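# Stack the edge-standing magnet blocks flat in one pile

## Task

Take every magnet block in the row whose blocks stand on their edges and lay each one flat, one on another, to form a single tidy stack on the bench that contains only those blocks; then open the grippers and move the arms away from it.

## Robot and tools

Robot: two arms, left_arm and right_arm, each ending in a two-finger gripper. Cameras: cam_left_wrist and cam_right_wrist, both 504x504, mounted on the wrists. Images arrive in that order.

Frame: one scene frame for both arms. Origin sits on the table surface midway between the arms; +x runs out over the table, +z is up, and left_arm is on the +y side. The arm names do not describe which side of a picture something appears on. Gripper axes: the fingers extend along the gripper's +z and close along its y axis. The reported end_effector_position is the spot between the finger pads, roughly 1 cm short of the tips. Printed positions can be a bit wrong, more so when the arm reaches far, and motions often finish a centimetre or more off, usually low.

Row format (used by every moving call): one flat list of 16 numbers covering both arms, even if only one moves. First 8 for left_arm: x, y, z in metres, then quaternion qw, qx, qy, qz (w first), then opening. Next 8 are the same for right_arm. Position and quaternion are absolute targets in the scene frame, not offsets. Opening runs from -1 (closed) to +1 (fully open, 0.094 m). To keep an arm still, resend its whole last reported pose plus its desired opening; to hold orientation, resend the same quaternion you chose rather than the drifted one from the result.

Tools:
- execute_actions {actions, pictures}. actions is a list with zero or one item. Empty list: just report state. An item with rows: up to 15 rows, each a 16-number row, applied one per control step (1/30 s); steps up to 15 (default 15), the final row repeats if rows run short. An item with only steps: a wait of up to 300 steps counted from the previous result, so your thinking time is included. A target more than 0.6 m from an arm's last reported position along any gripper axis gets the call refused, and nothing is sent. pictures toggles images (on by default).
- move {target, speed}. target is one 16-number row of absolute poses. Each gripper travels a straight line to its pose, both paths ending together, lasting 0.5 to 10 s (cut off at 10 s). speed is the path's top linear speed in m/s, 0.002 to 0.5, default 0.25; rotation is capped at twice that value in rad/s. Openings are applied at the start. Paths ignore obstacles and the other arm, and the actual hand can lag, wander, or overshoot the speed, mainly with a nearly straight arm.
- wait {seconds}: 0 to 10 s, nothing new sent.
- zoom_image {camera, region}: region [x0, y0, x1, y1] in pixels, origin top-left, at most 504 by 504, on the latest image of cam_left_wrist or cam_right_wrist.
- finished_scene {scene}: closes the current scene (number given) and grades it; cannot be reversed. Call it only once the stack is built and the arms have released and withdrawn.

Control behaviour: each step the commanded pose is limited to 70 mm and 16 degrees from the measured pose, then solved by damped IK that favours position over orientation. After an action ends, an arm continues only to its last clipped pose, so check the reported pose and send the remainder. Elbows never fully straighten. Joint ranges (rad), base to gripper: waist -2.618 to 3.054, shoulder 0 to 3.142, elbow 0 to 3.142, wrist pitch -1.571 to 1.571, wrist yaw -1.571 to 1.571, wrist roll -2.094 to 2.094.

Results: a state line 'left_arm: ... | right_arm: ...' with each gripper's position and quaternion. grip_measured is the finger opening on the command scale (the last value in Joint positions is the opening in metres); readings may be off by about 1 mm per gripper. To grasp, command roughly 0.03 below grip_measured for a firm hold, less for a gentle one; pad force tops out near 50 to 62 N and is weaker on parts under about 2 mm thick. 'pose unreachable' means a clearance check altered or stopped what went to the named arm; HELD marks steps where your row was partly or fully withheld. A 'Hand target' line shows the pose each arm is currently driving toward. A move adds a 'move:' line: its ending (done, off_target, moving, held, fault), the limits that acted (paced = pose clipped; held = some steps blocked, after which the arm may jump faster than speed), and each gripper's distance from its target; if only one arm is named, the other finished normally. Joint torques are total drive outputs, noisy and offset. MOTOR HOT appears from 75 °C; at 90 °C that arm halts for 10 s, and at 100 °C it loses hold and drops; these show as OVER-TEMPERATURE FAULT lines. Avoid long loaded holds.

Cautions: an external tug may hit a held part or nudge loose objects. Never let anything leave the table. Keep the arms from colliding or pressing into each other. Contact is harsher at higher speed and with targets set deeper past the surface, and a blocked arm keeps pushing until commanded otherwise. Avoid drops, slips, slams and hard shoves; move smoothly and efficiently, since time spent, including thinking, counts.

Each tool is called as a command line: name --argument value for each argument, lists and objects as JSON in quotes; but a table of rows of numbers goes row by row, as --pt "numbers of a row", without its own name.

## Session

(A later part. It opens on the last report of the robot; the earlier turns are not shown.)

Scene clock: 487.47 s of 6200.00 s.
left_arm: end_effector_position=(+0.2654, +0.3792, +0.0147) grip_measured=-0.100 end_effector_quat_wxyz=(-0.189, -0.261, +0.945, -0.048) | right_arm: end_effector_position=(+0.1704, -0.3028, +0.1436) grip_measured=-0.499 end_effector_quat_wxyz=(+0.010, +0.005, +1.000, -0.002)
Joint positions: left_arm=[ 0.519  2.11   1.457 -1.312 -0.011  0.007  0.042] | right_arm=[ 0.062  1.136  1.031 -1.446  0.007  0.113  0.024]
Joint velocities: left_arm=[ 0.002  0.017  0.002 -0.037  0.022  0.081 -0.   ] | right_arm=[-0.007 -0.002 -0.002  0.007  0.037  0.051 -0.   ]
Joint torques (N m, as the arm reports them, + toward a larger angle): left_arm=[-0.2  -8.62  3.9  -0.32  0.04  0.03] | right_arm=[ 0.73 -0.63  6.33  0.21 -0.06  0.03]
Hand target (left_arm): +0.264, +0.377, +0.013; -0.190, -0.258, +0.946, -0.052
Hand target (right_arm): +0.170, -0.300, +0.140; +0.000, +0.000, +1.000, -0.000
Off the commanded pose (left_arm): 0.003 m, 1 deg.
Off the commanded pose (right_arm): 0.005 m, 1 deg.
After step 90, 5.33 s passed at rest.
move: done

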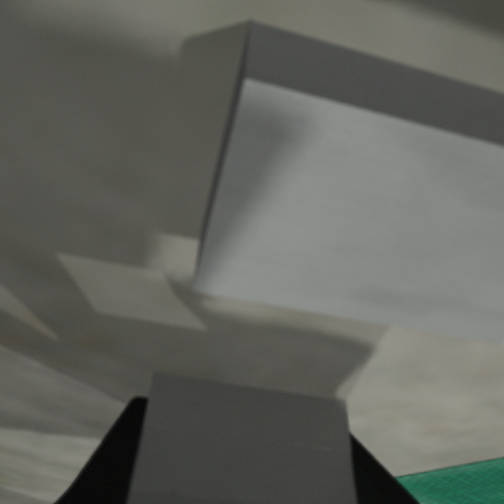

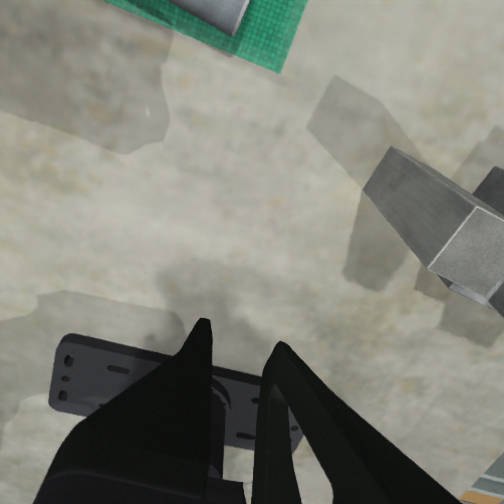

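move --target '[0.2645,0.377,0.007,-0.1900,-0.2579,0.9459,-0.0518,-0.16, 0.17,-0.30,0.14,0,0,1,0,-0.5]' --speed 0.008

Scene clock: 491.83 s of 6200.00 s.
left_arm: end_effector_position=(+0.2654, +0.3792, +0.0144) grip_measured=-0.100 end_effector_quat_wxyz=(-0.189, -0.261, +0.945, -0.048) | right_arm: end_effector_position=(+0.1704, -0.3028, +0.1436) grip_measured=-0.499 end_effector_quat_wxyz=(+0.010, +0.005, +1.000, -0.002)
Joint positions: left_arm=[ 0.519  2.11   1.456 -1.31  -0.011  0.007  0.042] | right_arm=[ 0.062  1.136  1.031 -1.446  0.007  0.113  0.024]
Joint velocities: left_arm=[-0.012 -0.012  0.012  0.022 -0.007  0.007  0.   ] | right_arm=[ 0.007  0.012  0.002  0.022 -0.007  0.022 -0.   ]
Joint torques (N m, as the arm reports them, + toward a larger angle): left_arm=[-0.26 -7.94  3.09 -0.16  0.03  0.01] | right_arm=[ 0.83 -0.68  6.24  0.2  -0.06  0.01]
Hand target (left_arm): +0.264, +0.377, +0.007; -0.190, -0.258, +0.946, -0.052
Hand target (right_arm): +0.170, -0.300, +0.140; +0.000, +0.000, +1.000, -0.000
Off the commanded pose (left_arm): 0.008 m, 1 deg.
Off the commanded pose (right_arm): 0.005 m, 1 deg.
move: done

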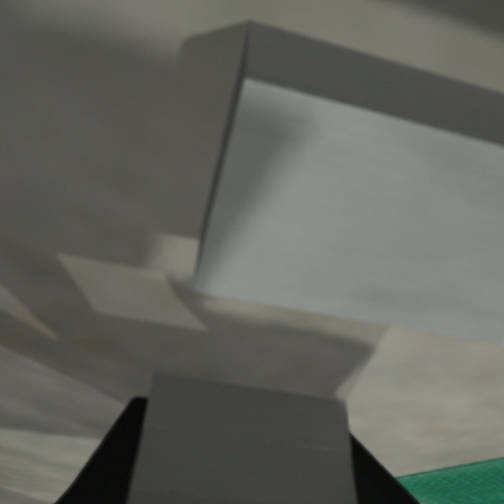

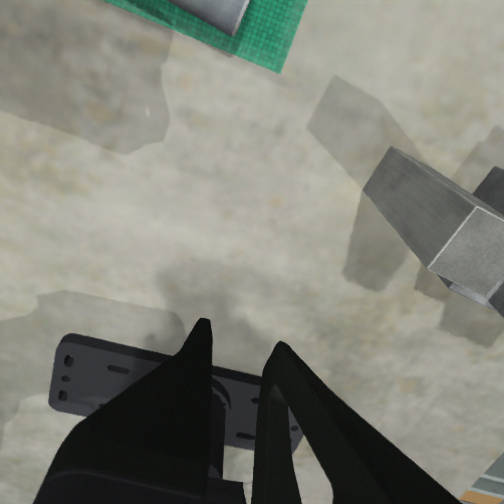

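execute_actions --actions '[{"rows":[[0.2645,0.377,0.011,-0.1900,-0.2579,0.9459,-0.0518,-0.145,0.17,-0.30,0.14,0,0,1,0,-0.5],[0.2645,0.377,0.011,-0.1900,-0.2579,0.9459,-0.0518,-0.13,0.17,-0.30,0.14,0,0,1,0,-0.5],[0.2645,0.377,0.011,-0.1900,-0.2579,0.9459,-0.0518,-0.12,0.17,-0.30,0.14,0,0,1,0,-0.5],[0.2645,0.377,0.011,-0.1900,-0.2579,0.9459,-0.0518,-0.112,0.17,-0.30,0.14,0,0,1,0,-0.5],[0.2645,0.377,0.011,-0.1900,-0.2579,0.9459,-0.0518,-0.105,0.17,-0.30,0.14,0,0,1,0,-0.5],[0.2645,0.377,0.011,-0.1900,-0.2579,0.9459,-0.0518,-0.10,0.17,-0.30,0.14,0,0,1,0,-0.5],[0.2645,0.377,0.011,-0.1900,-0.2579,0.9459,-0.0518,-0.095,0.17,-0.30,0.14,0,0,1,0,-0.5],[0.2645,0.377,0.011,-0.1900,-0.2579,0.9459,-0.0518,-0.09,0.17,-0.30,0.14,0,0,1,0,-0.5],[0.2645,0.377,0.011,-0.1900,-0.2579,0.9459,-0.0518,-0.08,0.17,-0.30,0.14,0,0,1,0,-0.5],[0.2645,0.377,0.011,-0.1900,-0.2579,0.9459,-0.0518,-0.07,0.17,-0.30,0.14,0,0,1,0,-0.5],[0.2645,0.377,0.011,-0.1900,-0.2579,0.9459,-0.0518,-0.05,0.17,-0.30,0.14,0,0,1,0,-0.5],[0.2645,0.377,0.011,-0.1900,-0.2579,0.9459,-0.0518,-0.02,0.17,-0.30,0.14,0,0,1,0,-0.5],[0.2645,0.377,0.011,-0.1900,-0.2579,0.9459,-0.0518,0.03,0.17,-0.30,0.14,0,0,1,0,-0.5],[0.2645,0.377,0.011,-0.1900,-0.2579,0.9459,-0.0518,0.1,0.17,-0.30,0.14,0,0,1,0,-0.5],[0.2645,0.377,0.011,-0.1900,-0.2579,0.9459,-0.0518,0.2,0.17,-0.30,0.14,0,0,1,0,-0.5]],"steps":15}]'

Scene clock: 501.70 s of 6200.00 s.
left_arm: end_effector_position=(+0.2656, +0.3793, +0.0138) grip_measured=+0.156 end_effector_quat_wxyz=(-0.188, -0.261, +0.946, -0.048) | right_arm: end_effector_position=(+0.1704, -0.3028, +0.1436) grip_measured=-0.499 end_effector_quat_wxyz=(+0.010, +0.005, +1.000, -0.002)
Joint positions: left_arm=[ 0.519  2.11   1.454 -1.306 -0.011  0.007  0.054] | right_arm=[ 0.062  1.136  1.031 -1.446  0.007  0.113  0.024]
Joint velocities: left_arm=[ 0.002 -0.002 -0.002 -0.11   0.022  0.081  0.083] | right_arm=[ 0.027 -0.002  0.017 -0.007 -0.022  0.022 -0.001]
Joint torques (N m, as the arm reports them, + toward a larger angle): left_arm=[-0.29 -8.48  3.93 -0.34  0.05  0.02] | right_arm=[ 0.74 -0.66  6.28  0.21 -0.07  0.02]
Hand target (left_arm): +0.264, +0.377, +0.011; -0.190, -0.258, +0.946, -0.052
Hand target (right_arm): +0.170, -0.300, +0.140; +0.000, +0.000, +1.000, -0.000
Off the commanded pose (left_arm): 0.004 m, 1 deg.
Off the commanded pose (right_arm): 0.005 m, 1 deg.
Steps of this call (steps 1 to 90: nothing new was sent; then 6.37 s passed at rest; steps 91 to 105: all 15 steps of this action). Readings (end_effector_position):
91: left_arm (+0.2654, +0.3792, +0.0144) | right_arm (+0.1704, -0.3028, +0.1436)
92: left_arm (+0.2654, +0.3792, +0.0144) | right_arm (+0.1704, -0.3028, +0.1436)
94: left_arm (+0.2654, +0.3792, +0.0144) | right_arm (+0.1704, -0.3028, +0.1436)
98: left_arm (+0.2654, +0.3792, +0.0144) | right_arm (+0.1704, -0.3028, +0.1436)
105: the state above

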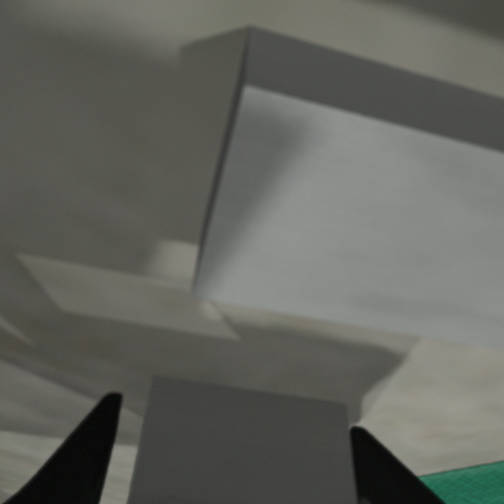

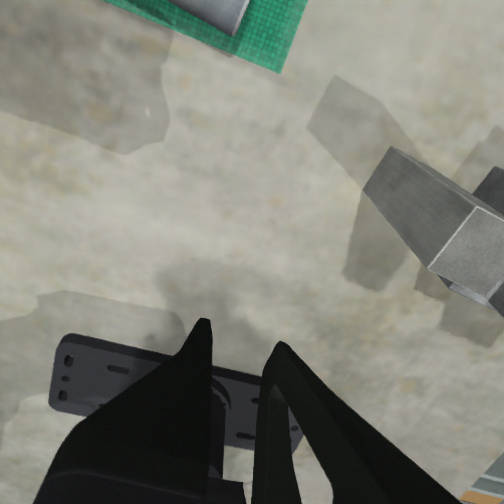

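move --target '[0.2645,0.377,0.10,0.004,-0.263,0.9648,0,0.35, 0.17,-0.30,0.14,0,0,1,0,-0.5]' --speed 0.07

Scene clock: 509.83 s of 6200.00 s.
left_arm: end_effector_position=(+0.2607, +0.3748, +0.0937) grip_measured=+0.348 end_effector_quat_wxyz=(-0.018, -0.266, +0.964, -0.004) | right_arm: end_effector_position=(+0.1704, -0.3028, +0.1436) grip_measured=-0.499 end_effector_quat_wxyz=(+0.010, +0.005, +1.000, -0.002)
Joint positions: left_arm=[ 0.519  1.667  1.269 -1.211 -0.003  0.009  0.063] | right_arm=[ 0.062  1.136  1.031 -1.446  0.007  0.113  0.024]
Joint velocities: left_arm=[ 0.002 -0.002 -0.007 -0.037 -0.007 -0.066  0.   ] | right_arm=[-0.007  0.002 -0.002  0.007 -0.007 -0.051 -0.   ]
Joint torques (N m, as the arm reports them, + toward a larger angle): left_arm=[ 0.38 -8.12  5.38  0.35  0.07  0.05] | right_arm=[ 0.78 -0.67  6.32  0.21 -0.04  0.01]
Hand target (left_arm): +0.264, +0.377, +0.100; +0.004, -0.265, +0.964, -0.002
Hand target (right_arm): +0.170, -0.300, +0.140; +0.000, +0.000, +1.000, -0.000
Off the commanded pose (left_arm): 0.008 m, 3 deg.
Off the commanded pose (right_arm): 0.005 m, 1 deg.
After step 90, 2.00 s passed at rest.
move: off_target (left_arm)

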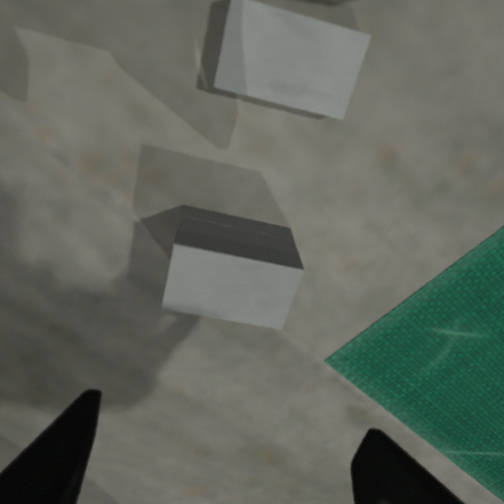

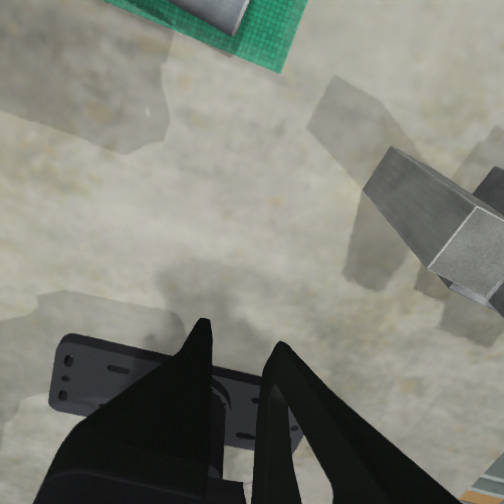

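zoom_image --camera "cam_left_wrist" --region '[130, 0, 400, 350]'

Region (130, 0, 400, 350) of cam_left_wrist's 504x504 image, scaled by 1.440, with more detail than that image has; it fills the left 389 columns of this view, and the rest is white.

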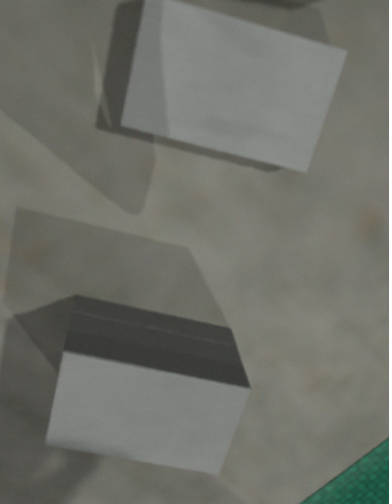

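move --target '[0.323,0.412,0.075,0.006,-0.263,0.9648,0,0.35, 0.17,-0.30,0.14,0,0,1,0,-0.5]' --speed 0.1

Scene clock: 530.00 s of 6200.00 s.
left_arm: end_effector_position=(+0.3108, +0.4052, +0.0656) grip_measured=+0.348 end_effector_quat_wxyz=(-0.019, -0.265, +0.964, -0.004) | right_arm: end_effector_position=(+0.1704, -0.3028, +0.1436) grip_measured=-0.499 end_effector_quat_wxyz=(+0.010, +0.005, +1.000, -0.002)
Joint positions: left_arm=[ 0.519  1.907  1.451 -1.154 -0.003  0.011  0.063] | right_arm=[ 0.062  1.136  1.031 -1.446  0.007  0.113  0.024]
Joint velocities: left_arm=[-0.012  0.012 -0.007 -0.007  0.022 -0.037 -0.001] | right_arm=[-0.002 -0.007 -0.017  0.022  0.022  0.022  0.001]
Joint torques (N m, as the arm reports them, + toward a larger angle): left_arm=[ 0.   -8.23  8.36  0.32  0.05  0.05] | right_arm=[ 0.8  -0.7   6.38  0.21 -0.06  0.01]
Hand target (left_arm): +0.322, +0.412, +0.074; +0.006, -0.263, +0.965, -0.000
Hand target (right_arm): +0.170, -0.300, +0.140; +0.000, +0.000, +1.000, -0.000
Off the commanded pose (left_arm): 0.017 m, 3 deg.
Off the commanded pose (right_arm): 0.005 m, 1 deg.
After step 90, 16.07 s passed at rest.
move: off_target (left_arm)

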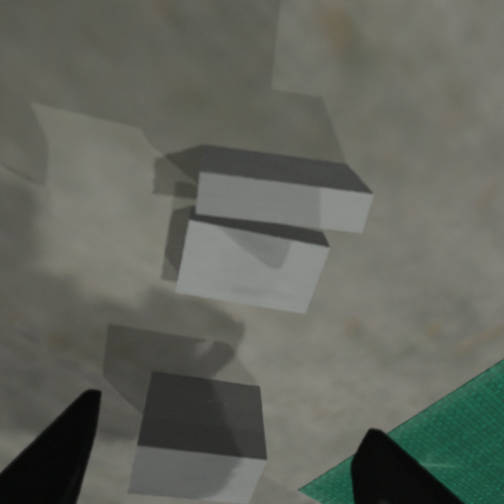

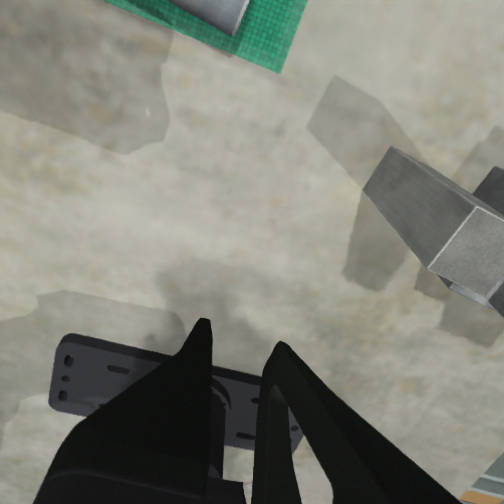

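move --target '[0.324,0.410,0.032,0.006,-0.263,0.9648,0,0.35, 0.17,-0.30,0.14,0,0,1,0,-0.5]' --speed 0.06

Scene clock: 584.73 s of 6200.00 s.
left_arm: end_effector_position=(+0.3187, +0.4101, +0.0314) grip_measured=+0.348 end_effector_quat_wxyz=(-0.005, -0.265, +0.964, +0.000) | right_arm: end_effector_position=(+0.1704, -0.3028, +0.1436) grip_measured=-0.499 end_effector_quat_wxyz=(+0.010, +0.005, +1.000, -0.002)
Joint positions: left_arm=[ 0.519  1.949  1.369 -1.    -0.003  0.011  0.063] | right_arm=[ 0.062  1.136  1.031 -1.446  0.007  0.113  0.024]
Joint velocities: left_arm=[-0.002  0.007  0.002 -0.007  0.007 -0.051  0.001] | right_arm=[ 0.007 -0.007 -0.002 -0.007  0.007  0.022  0.   ]
Joint torques (N m, as the arm reports them, + toward a larger angle): left_arm=[-0.58 -8.33  5.52  0.4   0.07 -0.04] | right_arm=[ 0.76 -0.68  6.27  0.21 -0.06  0.05]
Hand target (left_arm): +0.324, +0.410, +0.032; +0.006, -0.263, +0.965, -0.000
Hand target (right_arm): +0.170, -0.300, +0.140; +0.000, +0.000, +1.000, -0.000
Off the commanded pose (left_arm): 0.005 m, 1 deg.
Off the commanded pose (right_arm): 0.005 m, 1 deg.
After step 90, 50.63 s passed at rest.
move: done

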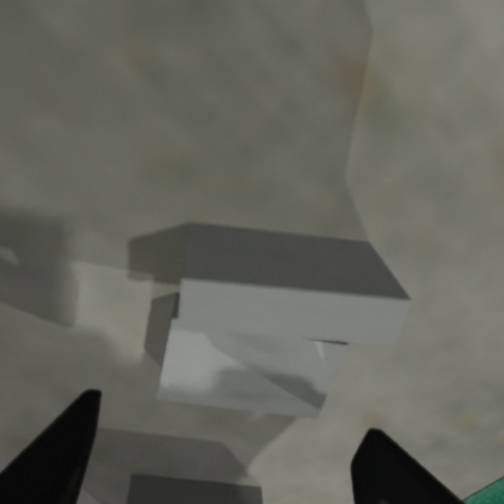

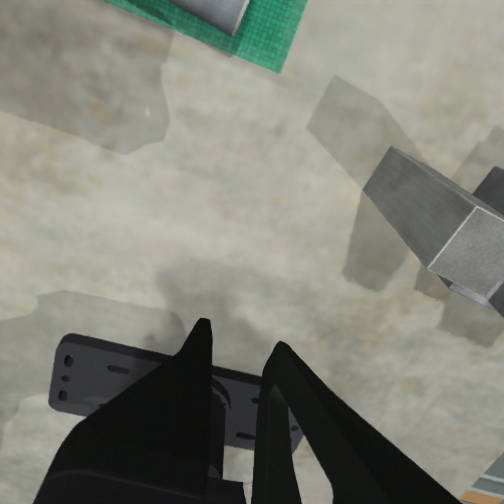

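move --target '[0.3245,0.4095,0.013,0.006,-0.263,0.9648,0,0.35, 0.17,-0.30,0.14,0,0,1,0,-0.5]' --speed 0.015

Scene clock: 598.93 s of 6200.00 s.
left_arm: end_effector_position=(+0.3191, +0.4103, +0.0135) grip_measured=+0.348 end_effector_quat_wxyz=(-0.004, -0.265, +0.964, +0.000) | right_arm: end_effector_position=(+0.1704, -0.3028, +0.1436) grip_measured=-0.499 end_effector_quat_wxyz=(+0.010, +0.005, +1.000, -0.002)
Joint positions: left_arm=[ 0.519  1.974  1.328 -0.932 -0.003  0.011  0.063] | right_arm=[ 0.062  1.136  1.031 -1.446  0.007  0.113  0.024]
Joint velocities: left_arm=[ 0.002  0.007 -0.007  0.037 -0.066 -0.037 -0.001] | right_arm=[-0.007  0.002  0.002  0.022  0.022 -0.066 -0.001]
Joint torques (N m, as the arm reports them, + toward a larger angle): left_arm=[-0.69 -8.35  5.33  0.42  0.06 -0.06] | right_arm=[ 0.81 -0.64  6.29  0.2  -0.07  0.03]
Hand target (left_arm): +0.325, +0.410, +0.013; +0.006, -0.263, +0.965, -0.000
Hand target (right_arm): +0.170, -0.300, +0.140; +0.000, +0.000, +1.000, -0.000
Off the commanded pose (left_arm): 0.006 m, 1 deg.
Off the commanded pose (right_arm): 0.005 m, 1 deg.
After step 90, 9.70 s passed at rest.
move: done

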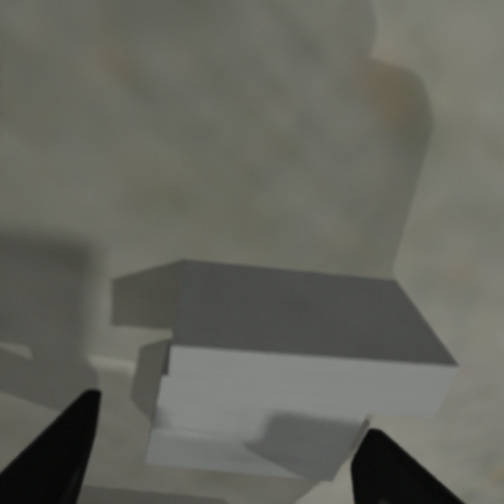

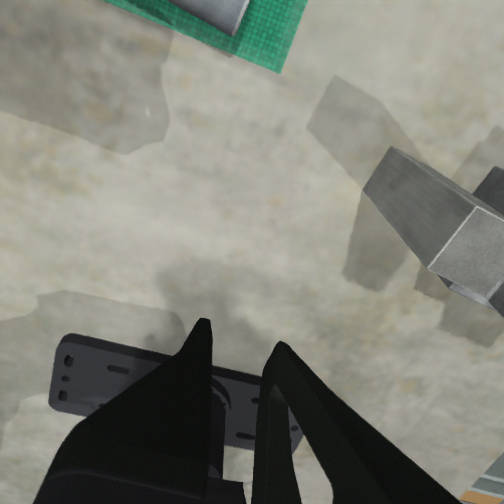

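execute_actions --actions '[{"rows":[[0.3245,0.4095,0.012,0.006,-0.263,0.9648,0,0.30,0.17,-0.30,0.14,0,0,1,0,-0.5],[0.3245,0.4095,0.0115,0.006,-0.263,0.9648,0,0.25,0.17,-0.30,0.14,0,0,1,0,-0.5],[0.3245,0.4095,0.011,0.006,-0.263,0.9648,0,0.20,0.17,-0.30,0.14,0,0,1,0,-0.5],[0.3245,0.4095,0.011,0.006,-0.263,0.9648,0,0.15,0.17,-0.30,0.14,0,0,1,0,-0.5],[0.3245,0.4095,0.011,0.006,-0.263,0.9648,0,0.10,0.17,-0.30,0.14,0,0,1,0,-0.5],[0.3245,0.4095,0.011,0.006,-0.263,0.9648,0,0.05,0.17,-0.30,0.14,0,0,1,0,-0.5],[0.3245,0.4095,0.011,0.006,-0.263,0.9648,0,0.01,0.17,-0.30,0.14,0,0,1,0,-0.5],[0.3245,0.4095,0.011,0.006,-0.263,0.9648,0,-0.03,0.17,-0.30,0.14,0,0,1,0,-0.5],[0.3245,0.4095,0.011,0.006,-0.263,0.9648,0,-0.06,0.17,-0.30,0.14,0,0,1,0,-0.5],[0.3245,0.4095,0.011,0.006,-0.263,0.9648,0,-0.08,0.17,-0.30,0.14,0,0,1,0,-0.5],[0.3245,0.4095,0.011,0.006,-0.263,0.9648,0,-0.10,0.17,-0.30,0.14,0,0,1,0,-0.5],[0.3245,0.4095,0.011,0.006,-0.263,0.9648,0,-0.115,0.17,-0.30,0.14,0,0,1,0,-0.5],[0.3245,0.4095,0.011,0.006,-0.263,0.9648,0,-0.13,0.17,-0.30,0.14,0,0,1,0,-0.5],[0.3245,0.4095,0.011,0.006,-0.263,0.9648,0,-0.14,0.17,-0.30,0.14,0,0,1,0,-0.5],[0.3245,0.4095,0.011,0.006,-0.263,0.9648,0,-0.15,0.17,-0.30,0.14,0,0,1,0,-0.5]],"steps":15}]'

Scene clock: 609.83 s of 6200.00 s.
left_arm: end_effector_position=(+0.3210, +0.4112, +0.0135) grip_measured=-0.111 end_effector_quat_wxyz=(+0.000, -0.265, +0.964, +0.001) | right_arm: end_effector_position=(+0.1704, -0.3028, +0.1436) grip_measured=-0.499 end_effector_quat_wxyz=(+0.010, +0.005, +1.000, -0.002)
Joint positions: left_arm=[ 0.519  1.974  1.328 -0.924 -0.002  0.011  0.042] | right_arm=[ 0.062  1.136  1.031 -1.446  0.007  0.113  0.024]
Joint velocities: left_arm=[-0.002  0.002  0.002 -0.022  0.051  0.022  0.   ] | right_arm=[-0.007  0.012 -0.007 -0.037  0.066 -0.022  0.   ]
Joint torques (N m, as the arm reports them, + toward a larger angle): left_arm=[-0.66 -8.11  4.86  0.43  0.03 -0.03] | right_arm=[ 0.82 -0.63  6.34  0.2  -0.05  0.01]
Hand target (left_arm): +0.324, +0.410, +0.011; +0.006, -0.263, +0.965, +0.000
Hand target (right_arm): +0.170, -0.300, +0.140; +0.000, +0.000, +1.000, -0.000
Off the commanded pose (left_arm): 0.005 m, 1 deg.
Off the commanded pose (right_arm): 0.005 m, 1 deg.
Steps of this call (steps 1 to 90: nothing new was sent; then 7.40 s passed at rest; steps 91 to 105: all 15 steps of this action). Readings (end_effector_position):
91: left_arm (+0.3197, +0.4107, +0.0135) | right_arm (+0.1704, -0.3028, +0.1436)
92: left_arm (+0.3199, +0.4108, +0.0135) | right_arm (+0.1704, -0.3028, +0.1436)
94: left_arm (+0.3203, +0.4110, +0.0135) | right_arm (+0.1704, -0.3028, +0.1436)
98: left_arm (+0.3208, +0.4114, +0.0135) | right_arm (+0.1704, -0.3028, +0.1436)
105: the state above

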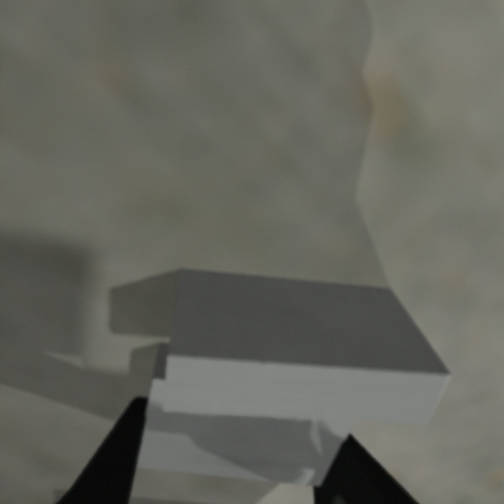

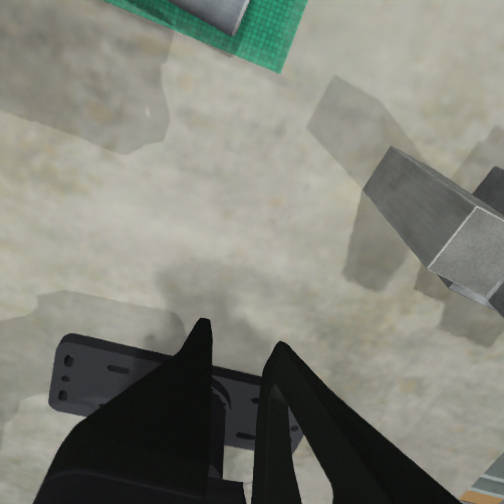

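move --target '[0.3245,0.4095,0.07,0.006,-0.263,0.9648,0,-0.15, 0.17,-0.30,0.14,0,0,1,0,-0.5]' --speed 0.05

Scene clock: 619.70 s of 6200.00 s.
left_arm: end_effector_position=(+0.3143, +0.4071, +0.0505) grip_measured=-0.111 end_effector_quat_wxyz=(-0.022, -0.265, +0.964, -0.006) | right_arm: end_effector_position=(+0.1704, -0.3028, +0.1436) grip_measured=-0.499 end_effector_quat_wxyz=(+0.010, +0.005, +1.000, -0.002)
Joint positions: left_arm=[ 0.519  1.942  1.437 -1.112 -0.002  0.011  0.042] | right_arm=[ 0.062  1.136  1.031 -1.446  0.007  0.113  0.024]
Joint velocities: left_arm=[-0.022  0.007 -0.007 -0.066  0.007 -0.007 -0.002] | right_arm=[-0.002  0.007  0.012  0.037 -0.022 -0.037 -0.002]
Joint torques (N m, as the arm reports them, + toward a larger angle): left_arm=[ -0.63 -10.97   8.3    0.1    0.04  -0.04] | right_arm=[ 0.83 -0.66  6.33  0.24 -0.08  0.  ]
Hand target (left_arm): +0.324, +0.409, +0.070; +0.006, -0.263, +0.965, -0.000
Hand target (right_arm): +0.170, -0.300, +0.140; +0.000, +0.000, +1.000, -0.000
Off the commanded pose (left_arm): 0.022 m, 3 deg.
Off the commanded pose (right_arm): 0.005 m, 1 deg.
After step 90, 5.27 s passed at rest.
move: off_target (left_arm)

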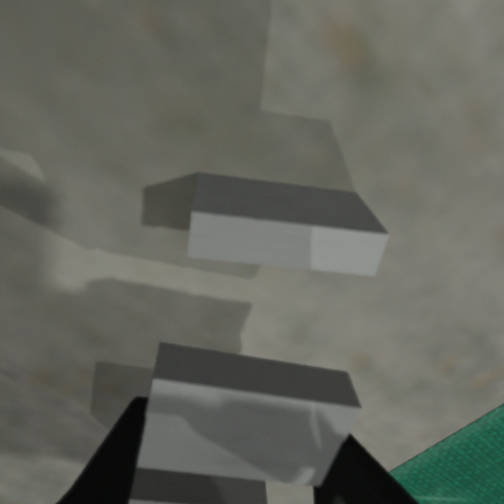

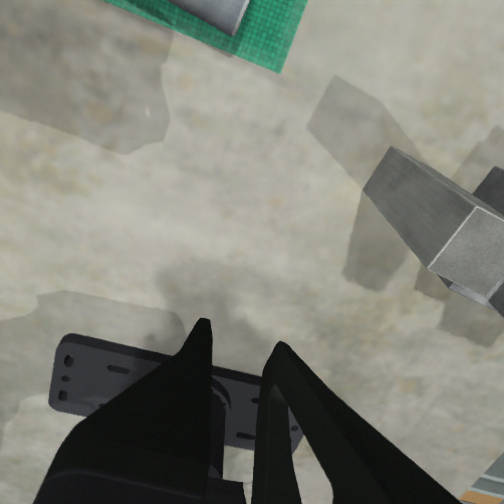

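move --target '[0.262,0.3755,0.085,0.010,-0.263,0.9648,0.002,-0.15, 0.17,-0.30,0.14,0,0,1,0,-0.5]' --speed 0.07

Scene clock: 625.80 s of 6200.00 s.
left_arm: end_effector_position=(+0.2619, +0.3752, +0.0779) grip_measured=-0.111 end_effector_quat_wxyz=(-0.004, -0.265, +0.964, -0.000) | right_arm: end_effector_position=(+0.1704, -0.3028, +0.1436) grip_measured=-0.499 end_effector_quat_wxyz=(+0.010, +0.005, +1.000, -0.002)
Joint positions: left_arm=[ 0.519  1.654  1.193 -1.116 -0.002  0.011  0.042] | right_arm=[ 0.062  1.136  1.031 -1.446  0.007  0.113  0.024]
Joint velocities: left_arm=[ 0.012  0.002 -0.002 -0.007  0.007  0.066  0.001] | right_arm=[ 0.007  0.002 -0.002  0.007  0.007 -0.037 -0.001]
Joint torques (N m, as the arm reports them, + toward a larger angle): left_arm=[ 0.23 -8.09  5.65  0.21  0.04  0.04] | right_arm=[ 0.81 -0.66  6.32  0.23 -0.06  0.  ]
Hand target (left_arm): +0.262, +0.375, +0.086; +0.010, -0.263, +0.965, +0.002
Hand target (right_arm): +0.170, -0.300, +0.140; +0.000, +0.000, +1.000, -0.000
Off the commanded pose (left_arm): 0.007 m, 2 deg.
Off the commanded pose (right_arm): 0.005 m, 1 deg.
After step 90, 1.80 s passed at rest.
move: done

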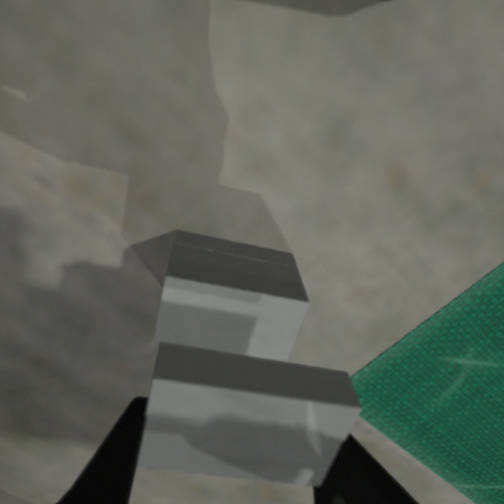

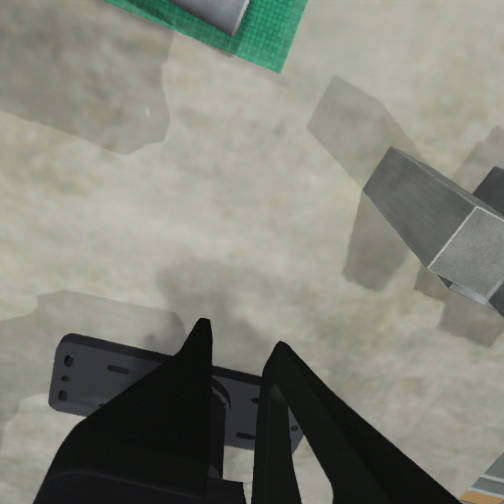

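move --target '[0.2565,0.3745,0.056,0.008,-0.263,0.9648,0.002,-0.15, 0.17,-0.30,0.14,0,0,1,0,-0.5]' --speed 0.025

Scene clock: 633.23 s of 6200.00 s.
left_arm: end_effector_position=(+0.2517, +0.3690, +0.0515) grip_measured=-0.111 end_effector_quat_wxyz=(-0.012, -0.262, +0.965, -0.003) | right_arm: end_effector_position=(+0.1704, -0.3028, +0.1436) grip_measured=-0.499 end_effector_quat_wxyz=(+0.010, +0.005, +1.000, -0.002)
Joint positions: left_arm=[ 0.519  1.654  1.084 -1.025 -0.002  0.018  0.042] | right_arm=[ 0.062  1.136  1.031 -1.446  0.007  0.113  0.024]
Joint velocities: left_arm=[ 0.012 -0.002  0.007  0.125 -0.037  0.051 -0.001] | right_arm=[-0.012 -0.007  0.007  0.007  0.037  0.007  0.   ]
Joint torques (N m, as the arm reports them, + toward a larger angle): left_arm=[ 0.8  -6.97  5.64  0.38  0.02  0.04] | right_arm=[ 0.76 -0.65  6.28  0.23 -0.07 -0.01]
Hand target (left_arm): +0.256, +0.374, +0.056; +0.008, -0.263, +0.965, +0.002
Hand target (right_arm): +0.170, -0.300, +0.140; +0.000, +0.000, +1.000, -0.000
Off the commanded pose (left_arm): 0.009 m, 2 deg.
Off the commanded pose (right_arm): 0.005 m, 1 deg.
After step 90, 3.27 s passed at rest.
move: done

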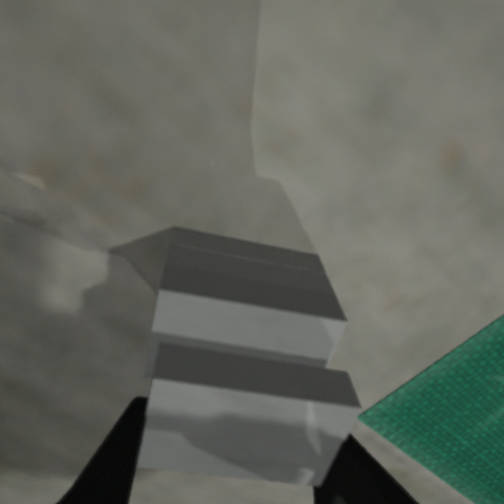

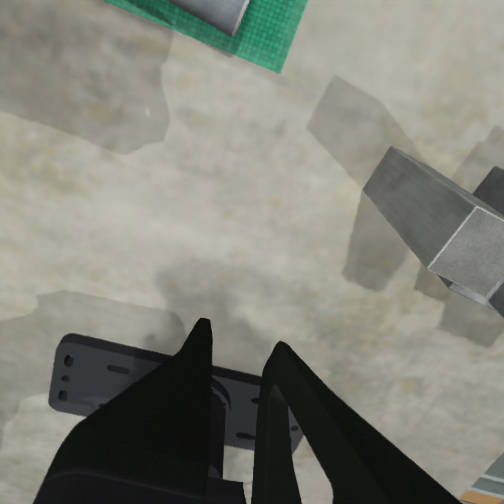

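move --target '[0.266,0.379,0.060,0.008,-0.263,0.9648,0.002,-0.15, 0.17,-0.30,0.14,0,0,1,0,-0.5]' --speed 0.01

Scene clock: 649.70 s of 6200.00 s.
left_arm: end_effector_position=(+0.2573, +0.3724, +0.0532) grip_measured=-0.111 end_effector_quat_wxyz=(-0.007, -0.262, +0.965, -0.001) | right_arm: end_effector_position=(+0.1704, -0.3028, +0.1436) grip_measured=-0.499 end_effector_quat_wxyz=(+0.010, +0.005, +1.000, -0.002)
Joint positions: left_arm=[ 0.519  1.665  1.103 -1.022 -0.002  0.018  0.042] | right_arm=[ 0.062  1.136  1.031 -1.446  0.007  0.113  0.024]
Joint velocities: left_arm=[-0.012  0.007 -0.007  0.007  0.007  0.022 -0.   ] | right_arm=[ 0.012 -0.007 -0.002 -0.037  0.051 -0.007 -0.001]
Joint torques (N m, as the arm reports them, + toward a larger angle): left_arm=[ 0.48 -5.45  8.45  0.24  0.03 -0.01] | right_arm=[ 0.74 -0.75  6.33  0.23 -0.04  0.01]
Hand target (left_arm): +0.266, +0.379, +0.060; +0.008, -0.263, +0.965, +0.002
Hand target (right_arm): +0.170, -0.300, +0.140; +0.000, +0.000, +1.000, -0.000
Off the commanded pose (left_arm): 0.013 m, 2 deg.
Off the commanded pose (right_arm): 0.005 m, 1 deg.
After step 90, 11.40 s passed at rest.
move: off_target (left_arm)

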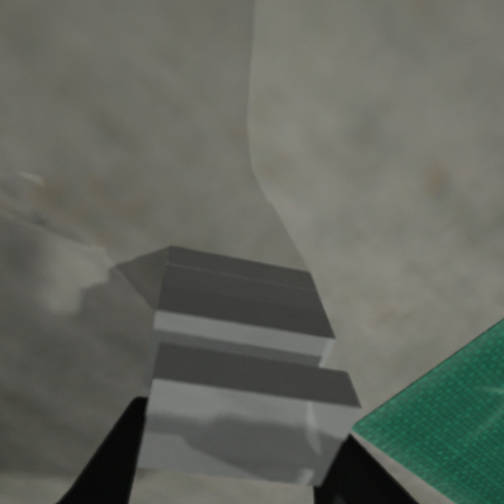

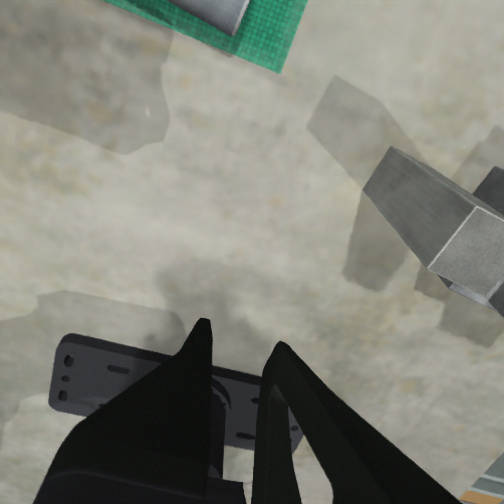

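move --target '[0.2645,0.379,0.0465,0.008,-0.263,0.9648,0.002,-0.15, 0.17,-0.30,0.14,0,0,1,0,-0.5]' --speed 0.008

Scene clock: 664.80 s of 6200.00 s.
left_arm: end_effector_position=(+0.2613, +0.3748, +0.0476) grip_measured=-0.111 end_effector_quat_wxyz=(-0.000, -0.262, +0.965, +0.001) | right_arm: end_effector_position=(+0.1704, -0.3028, +0.1436) grip_measured=-0.499 end_effector_quat_wxyz=(+0.010, +0.005, +1.000, -0.002)
Joint positions: left_arm=[ 0.519  1.678  1.094 -0.986 -0.002  0.018  0.042] | right_arm=[ 0.062  1.136  1.031 -1.446  0.007  0.113  0.024]
Joint velocities: left_arm=[-0.002 -0.002  0.002 -0.022 -0.037  0.037 -0.   ] | right_arm=[ 0.007 -0.002  0.012 -0.007  0.037  0.037  0.   ]
Joint torques (N m, as the arm reports them, + toward a larger angle): left_arm=[ 0.67 -5.42  5.68  0.44  0.01  0.03] | right_arm=[ 0.73 -0.56  6.35  0.21 -0.06  0.02]
Hand target (left_arm): +0.264, +0.379, +0.046; +0.008, -0.263, +0.965, +0.002
Hand target (right_arm): +0.170, -0.300, +0.140; +0.000, +0.000, +1.000, -0.000
Off the commanded pose (left_arm): 0.005 m, 1 deg.
Off the commanded pose (right_arm): 0.005 m, 1 deg.
After step 90, 10.03 s passed at rest.
move: done

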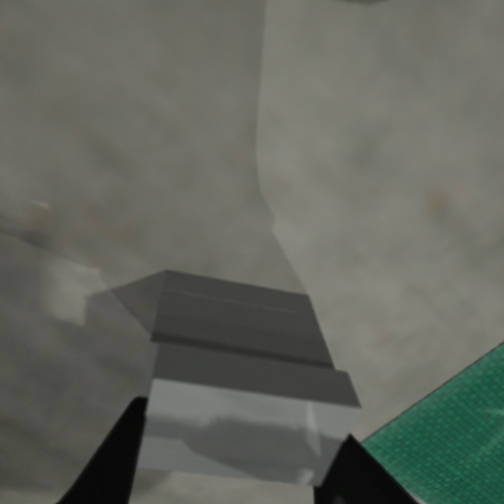

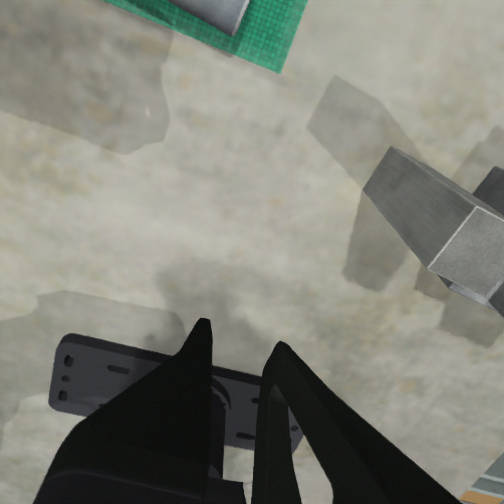

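move --target '[0.262,0.3775,0.0435,0.004,-0.263,0.9648,0.001,-0.15, 0.17,-0.30,0.14,0,0,1,0,-0.5]' --speed 0.006

Scene clock: 673.03 s of 6200.00 s.
left_arm: end_effector_position=(+0.2597, +0.3738, +0.0456) grip_measured=-0.111 end_effector_quat_wxyz=(-0.002, -0.262, +0.965, +0.000) | right_arm: end_effector_position=(+0.1704, -0.3028, +0.1436) grip_measured=-0.499 end_effector_quat_wxyz=(+0.010, +0.005, +1.000, -0.002)
Joint positions: left_arm=[ 0.519  1.678  1.085 -0.983 -0.002  0.018  0.042] | right_arm=[ 0.062  1.136  1.031 -1.446  0.007  0.113  0.024]
Joint velocities: left_arm=[-0.002  0.012  0.012 -0.066 -0.081  0.051 -0.001] | right_arm=[ 0.002  0.002 -0.017  0.007  0.081 -0.066 -0.   ]
Joint torques (N m, as the arm reports them, + toward a larger angle): left_arm=[ 0.65 -5.38  5.38  0.42  0.02  0.03] | right_arm=[ 0.79 -0.69  6.33  0.21 -0.07  0.02]
Hand target (left_arm): +0.262, +0.377, +0.044; +0.004, -0.263, +0.965, +0.001
Hand target (right_arm): +0.170, -0.300, +0.140; +0.000, +0.000, +1.000, -0.000
Off the commanded pose (left_arm): 0.005 m, 1 deg.
Off the commanded pose (right_arm): 0.005 m, 1 deg.
After step 90, 3.17 s passed at rest.
move: done

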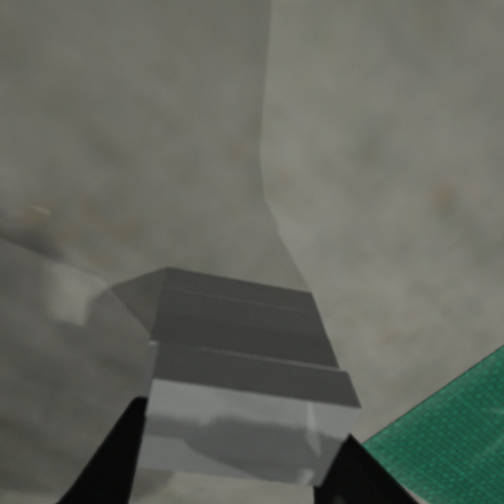

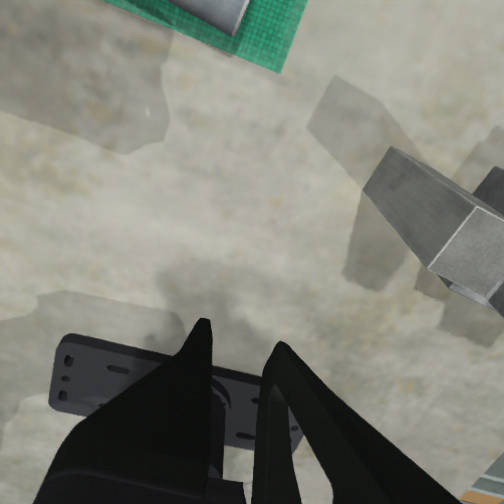

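execute_actions --actions '[{"rows":[[0.262,0.3775,0.0445,0.004,-0.263,0.9648,0.001,-0.14,0.17,-0.30,0.14,0,0,1,0,-0.5],[0.262,0.3775,0.0445,0.004,-0.263,0.9648,0.001,-0.13,0.17,-0.30,0.14,0,0,1,0,-0.5],[0.262,0.3775,0.0445,0.004,-0.263,0.9648,0.001,-0.12,0.17,-0.30,0.14,0,0,1,0,-0.5],[0.262,0.3775,0.0445,0.004,-0.263,0.9648,0.001,-0.112,0.17,-0.30,0.14,0,0,1,0,-0.5],[0.262,0.3775,0.0445,0.004,-0.263,0.9648,0.001,-0.105,0.17,-0.30,0.14,0,0,1,0,-0.5],[0.262,0.3775,0.0445,0.004,-0.263,0.9648,0.001,-0.098,0.17,-0.30,0.14,0,0,1,0,-0.5],[0.262,0.3775,0.0445,0.004,-0.263,0.9648,0.001,-0.09,0.17,-0.30,0.14,0,0,1,0,-0.5],[0.262,0.3775,0.0445,0.004,-0.263,0.9648,0.001,-0.07,0.17,-0.30,0.14,0,0,1,0,-0.5],[0.262,0.3775,0.0445,0.004,-0.263,0.9648,0.001,-0.04,0.17,-0.30,0.14,0,0,1,0,-0.5],[0.262,0.3775,0.0445,0.004,-0.263,0.9648,0.001,0.0,0.17,-0.30,0.14,0,0,1,0,-0.5],[0.262,0.3775,0.0445,0.004,-0.263,0.9648,0.001,0.06,0.17,-0.30,0.14,0,0,1,0,-0.5],[0.262,0.3775,0.0445,0.004,-0.263,0.9648,0.001,0.13,0.17,-0.30,0.14,0,0,1,0,-0.5],[0.262,0.3775,0.0445,0.004,-0.263,0.9648,0.001,0.2,0.17,-0.30,0.14,0,0,1,0,-0.5],[0.262,0.3775,0.0445,0.004,-0.263,0.9648,0.001,0.27,0.17,-0.30,0.14,0,0,1,0,-0.5],[0.262,0.3775,0.0445,0.004,-0.263,0.9648,0.001,0.33,0.17,-0.30,0.14,0,0,1,0,-0.5]],"steps":15}]'

Scene clock: 680.43 s of 6200.00 s.
left_arm: end_effector_position=(+0.2598, +0.3738, +0.0456) grip_measured=+0.301 end_effector_quat_wxyz=(-0.002, -0.262, +0.965, +0.000) | right_arm: end_effector_position=(+0.1704, -0.3028, +0.1436) grip_measured=-0.499 end_effector_quat_wxyz=(+0.010, +0.005, +1.000, -0.002)
Joint positions: left_arm=[ 0.519  1.678  1.085 -0.983 -0.002  0.018  0.061] | right_arm=[ 0.062  1.136  1.031 -1.446  0.007  0.113  0.024]
Joint velocities: left_arm=[-0.002 -0.017  0.007 -0.095 -0.022 -0.007  0.054] | right_arm=[ 0.002  0.002  0.002 -0.022 -0.051 -0.066 -0.   ]
Joint torques (N m, as the arm reports them, + toward a larger angle): left_arm=[ 0.63 -5.47  5.67  0.41  0.    0.02] | right_arm=[ 0.77 -0.65  6.33  0.2  -0.04  0.02]
Hand target (left_arm): +0.262, +0.378, +0.045; +0.004, -0.263, +0.965, +0.001
Hand target (right_arm): +0.170, -0.300, +0.140; +0.000, +0.000, +1.000, -0.000
Off the commanded pose (left_arm): 0.004 m, 1 deg.
Off the commanded pose (right_arm): 0.005 m, 1 deg.
Steps of this call (steps 1 to 90: nothing new was sent; then 3.90 s passed at rest; steps 91 to 105: all 15 steps of this action). Readings (end_effector_position):
91: left_arm (+0.2597, +0.3738, +0.0456) | right_arm (+0.1704, -0.3028, +0.1436)
92: left_arm (+0.2597, +0.3738, +0.0456) | right_arm (+0.1704, -0.3028, +0.1436)
94: left_arm (+0.2597, +0.3738, +0.0456) | right_arm (+0.1704, -0.3028, +0.1436)
98: left_arm (+0.2597, +0.3738, +0.0456) | right_arm (+0.1704, -0.3028, +0.1436)
105: the state above

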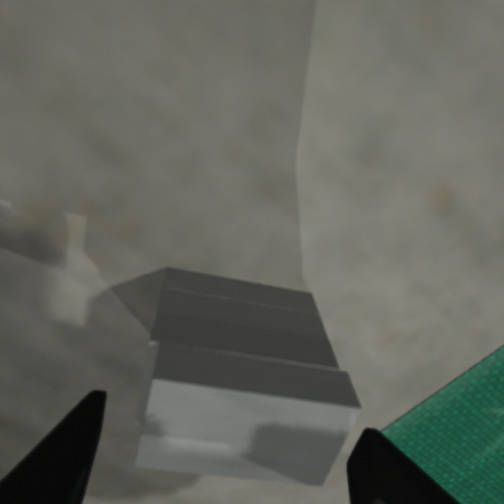

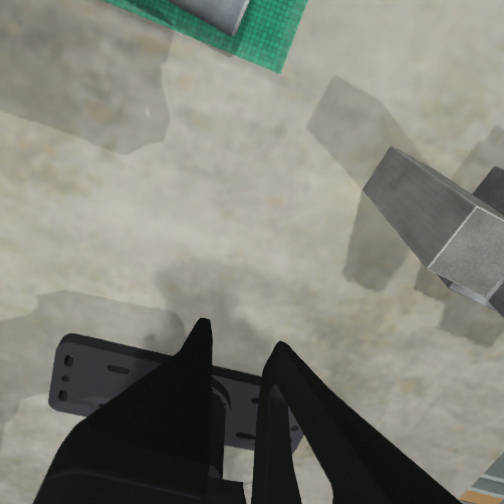

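execute_actions --actions '[]'

Scene clock: 697.20 s of 6200.00 s.
left_arm: end_effector_position=(+0.2598, +0.3738, +0.0456) grip_measured=+0.328 end_effector_quat_wxyz=(-0.002, -0.262, +0.965, +0.000) | right_arm: end_effector_position=(+0.1704, -0.3028, +0.1436) grip_measured=-0.499 end_effector_quat_wxyz=(+0.010, +0.005, +1.000, -0.002)
Joint positions: left_arm=[ 0.519  1.678  1.085 -0.983 -0.002  0.018  0.062] | right_arm=[ 0.062  1.136  1.031 -1.446  0.007  0.113  0.024]
Joint velocities: left_arm=[-0.002 -0.012 -0.007 -0.022 -0.022 -0.095 -0.002] | right_arm=[-0.012  0.007  0.007  0.007  0.007 -0.051  0.   ]
Joint torques (N m, as the arm reports them, + toward a larger angle): left_arm=[ 0.66 -5.4   5.62  0.41  0.02  0.04] | right_arm=[ 0.75 -0.7   6.32  0.24 -0.07  0.01]
Hand target (left_arm): +0.262, +0.378, +0.045; +0.004, -0.263, +0.965, +0.001
Hand target (right_arm): +0.170, -0.300, +0.140; +0.000, +0.000, +1.000, -0.000
Off the commanded pose (left_arm): 0.004 m, 1 deg.
Off the commanded pose (right_arm): 0.005 m, 1 deg.
Steps of this call (steps 1 to 90: nothing new was sent; then 13.77 s passed at rest). Readings (end_effector_position):
1: left_arm (+0.2598, +0.3738, +0.0456) | right_arm (+0.1704, -0.3028, +0.1436)
2: left_arm (+0.2598, +0.3738, +0.0456) | right_arm (+0.1704, -0.3028, +0.1436)
4: left_arm (+0.2598, +0.3738, +0.0456) | right_arm (+0.1704, -0.3028, +0.1436)
8: left_arm (+0.2598, +0.3738, +0.0456) | right_arm (+0.1704, -0.3028, +0.1436)
90: the state above

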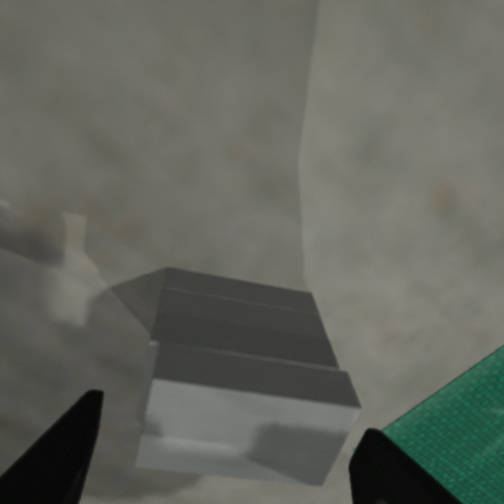

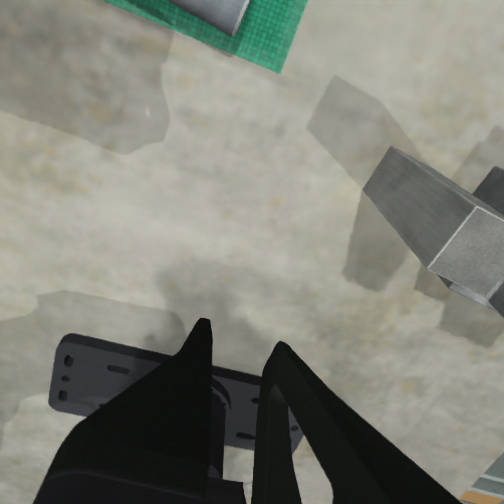

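move --target '[0.262,0.3775,0.10,0.004,-0.263,0.9648,0.001,0.33,0.17,-0.30,0.14,0,0,1,0,-0.5]' --speed 0.08

Scene clock: 702.57 s of 6200.00 s.
left_arm: end_effector_position=(+0.2570, +0.3722, +0.0859) grip_measured=+0.328 end_effector_quat_wxyz=(-0.018, -0.262, +0.965, -0.005) | right_arm: end_effector_position=(+0.1704, -0.3028, +0.1436) grip_measured=-0.499 end_effector_quat_wxyz=(+0.010, +0.005, +1.000, -0.002)
Joint positions: left_arm=[ 0.519  1.656  1.226 -1.179 -0.002  0.018  0.062] | right_arm=[ 0.062  1.136  1.031 -1.446  0.007  0.113  0.024]
Joint velocities: left_arm=[ 0.002 -0.017 -0.012 -0.037 -0.037  0.095 -0.001] | right_arm=[-0.022 -0.012 -0.007  0.066  0.037 -0.051 -0.001]
Joint torques (N m, as the arm reports them, + toward a larger angle): left_arm=[ 0.65 -7.89  8.25  0.09  0.01  0.04] | right_arm=[ 0.81 -0.62  6.35  0.2  -0.07  0.01]
Hand target (left_arm): +0.262, +0.377, +0.100; +0.004, -0.263, +0.965, +0.001
Hand target (right_arm): +0.170, -0.300, +0.140; +0.000, +0.000, +1.000, -0.000
Off the commanded pose (left_arm): 0.016 m, 3 deg.
Off the commanded pose (right_arm): 0.005 m, 1 deg.
After step 90, 1.13 s passed at rest.
move: off_target (left_arm)

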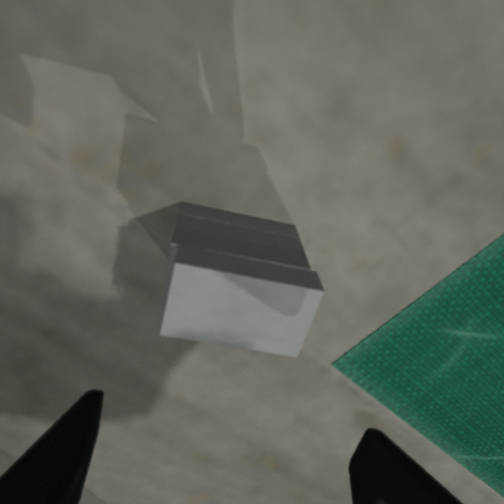

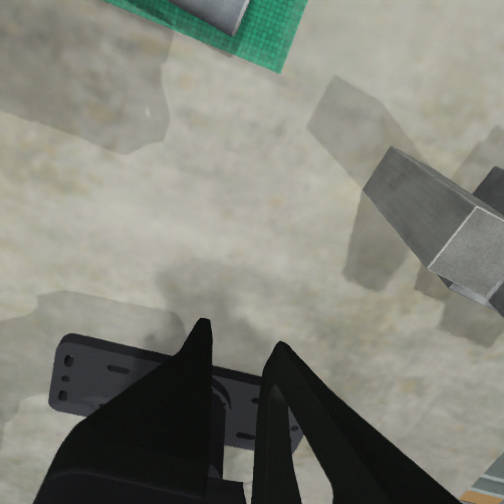

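move --target '[0.3474,0.4274,0.085,-0.0841,-0.2620,0.9611,-0.0229,0.33,0.17,-0.30,0.14,0,0,1,0,-0.5]' --speed 0.12

Scene clock: 730.57 s of 6200.00 s.
left_arm: end_effector_position=(+0.3427, +0.4245, +0.0747) grip_measured=+0.328 end_effector_quat_wxyz=(-0.095, -0.260, +0.960, -0.027) | right_arm: end_effector_position=(+0.1704, -0.3028, +0.1436) grip_measured=-0.499 end_effector_quat_wxyz=(+0.010, +0.005, +1.000, -0.002)
Joint positions: left_arm=[ 0.519  2.212  1.924 -1.481 -0.002  0.018  0.062] | right_arm=[ 0.062  1.136  1.031 -1.446  0.007  0.113  0.024]
Joint velocities: left_arm=[ 0.007  0.007  0.007 -0.081 -0.066 -0.037  0.   ] | right_arm=[-0.017 -0.012  0.002 -0.037 -0.037  0.022 -0.   ]
Joint torques (N m, as the arm reports them, + toward a larger angle): left_arm=[ -0.11 -10.64   8.15  -0.18  -0.02  -0.01] | right_arm=[ 0.73 -0.67  6.25  0.21 -0.06  0.01]
Hand target (left_arm): +0.347, +0.427, +0.084; -0.084, -0.261, +0.961, -0.022
Hand target (right_arm): +0.170, -0.300, +0.140; +0.000, +0.000, +1.000, -0.000
Off the commanded pose (left_arm): 0.012 m, 1 deg.
Off the commanded pose (right_arm): 0.005 m, 1 deg.
After step 90, 23.47 s passed at rest.
move: off_target (left_arm)

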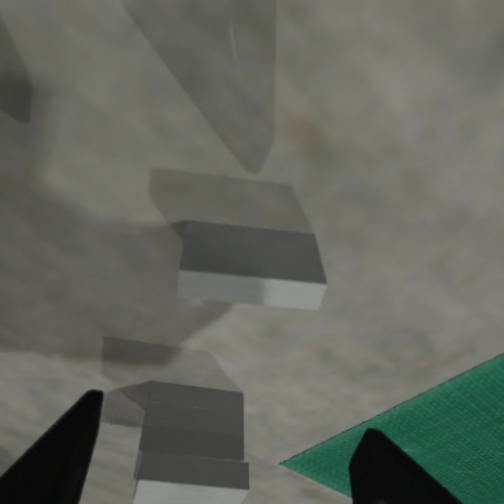

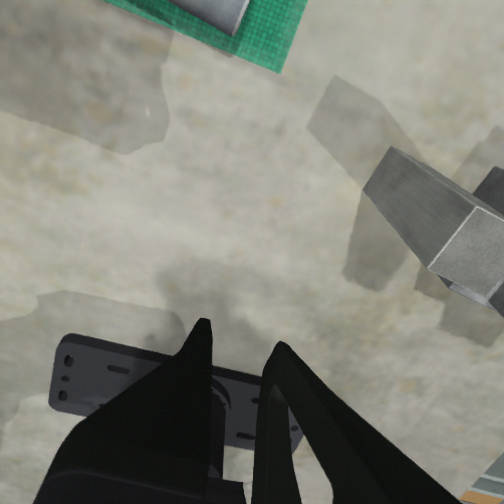

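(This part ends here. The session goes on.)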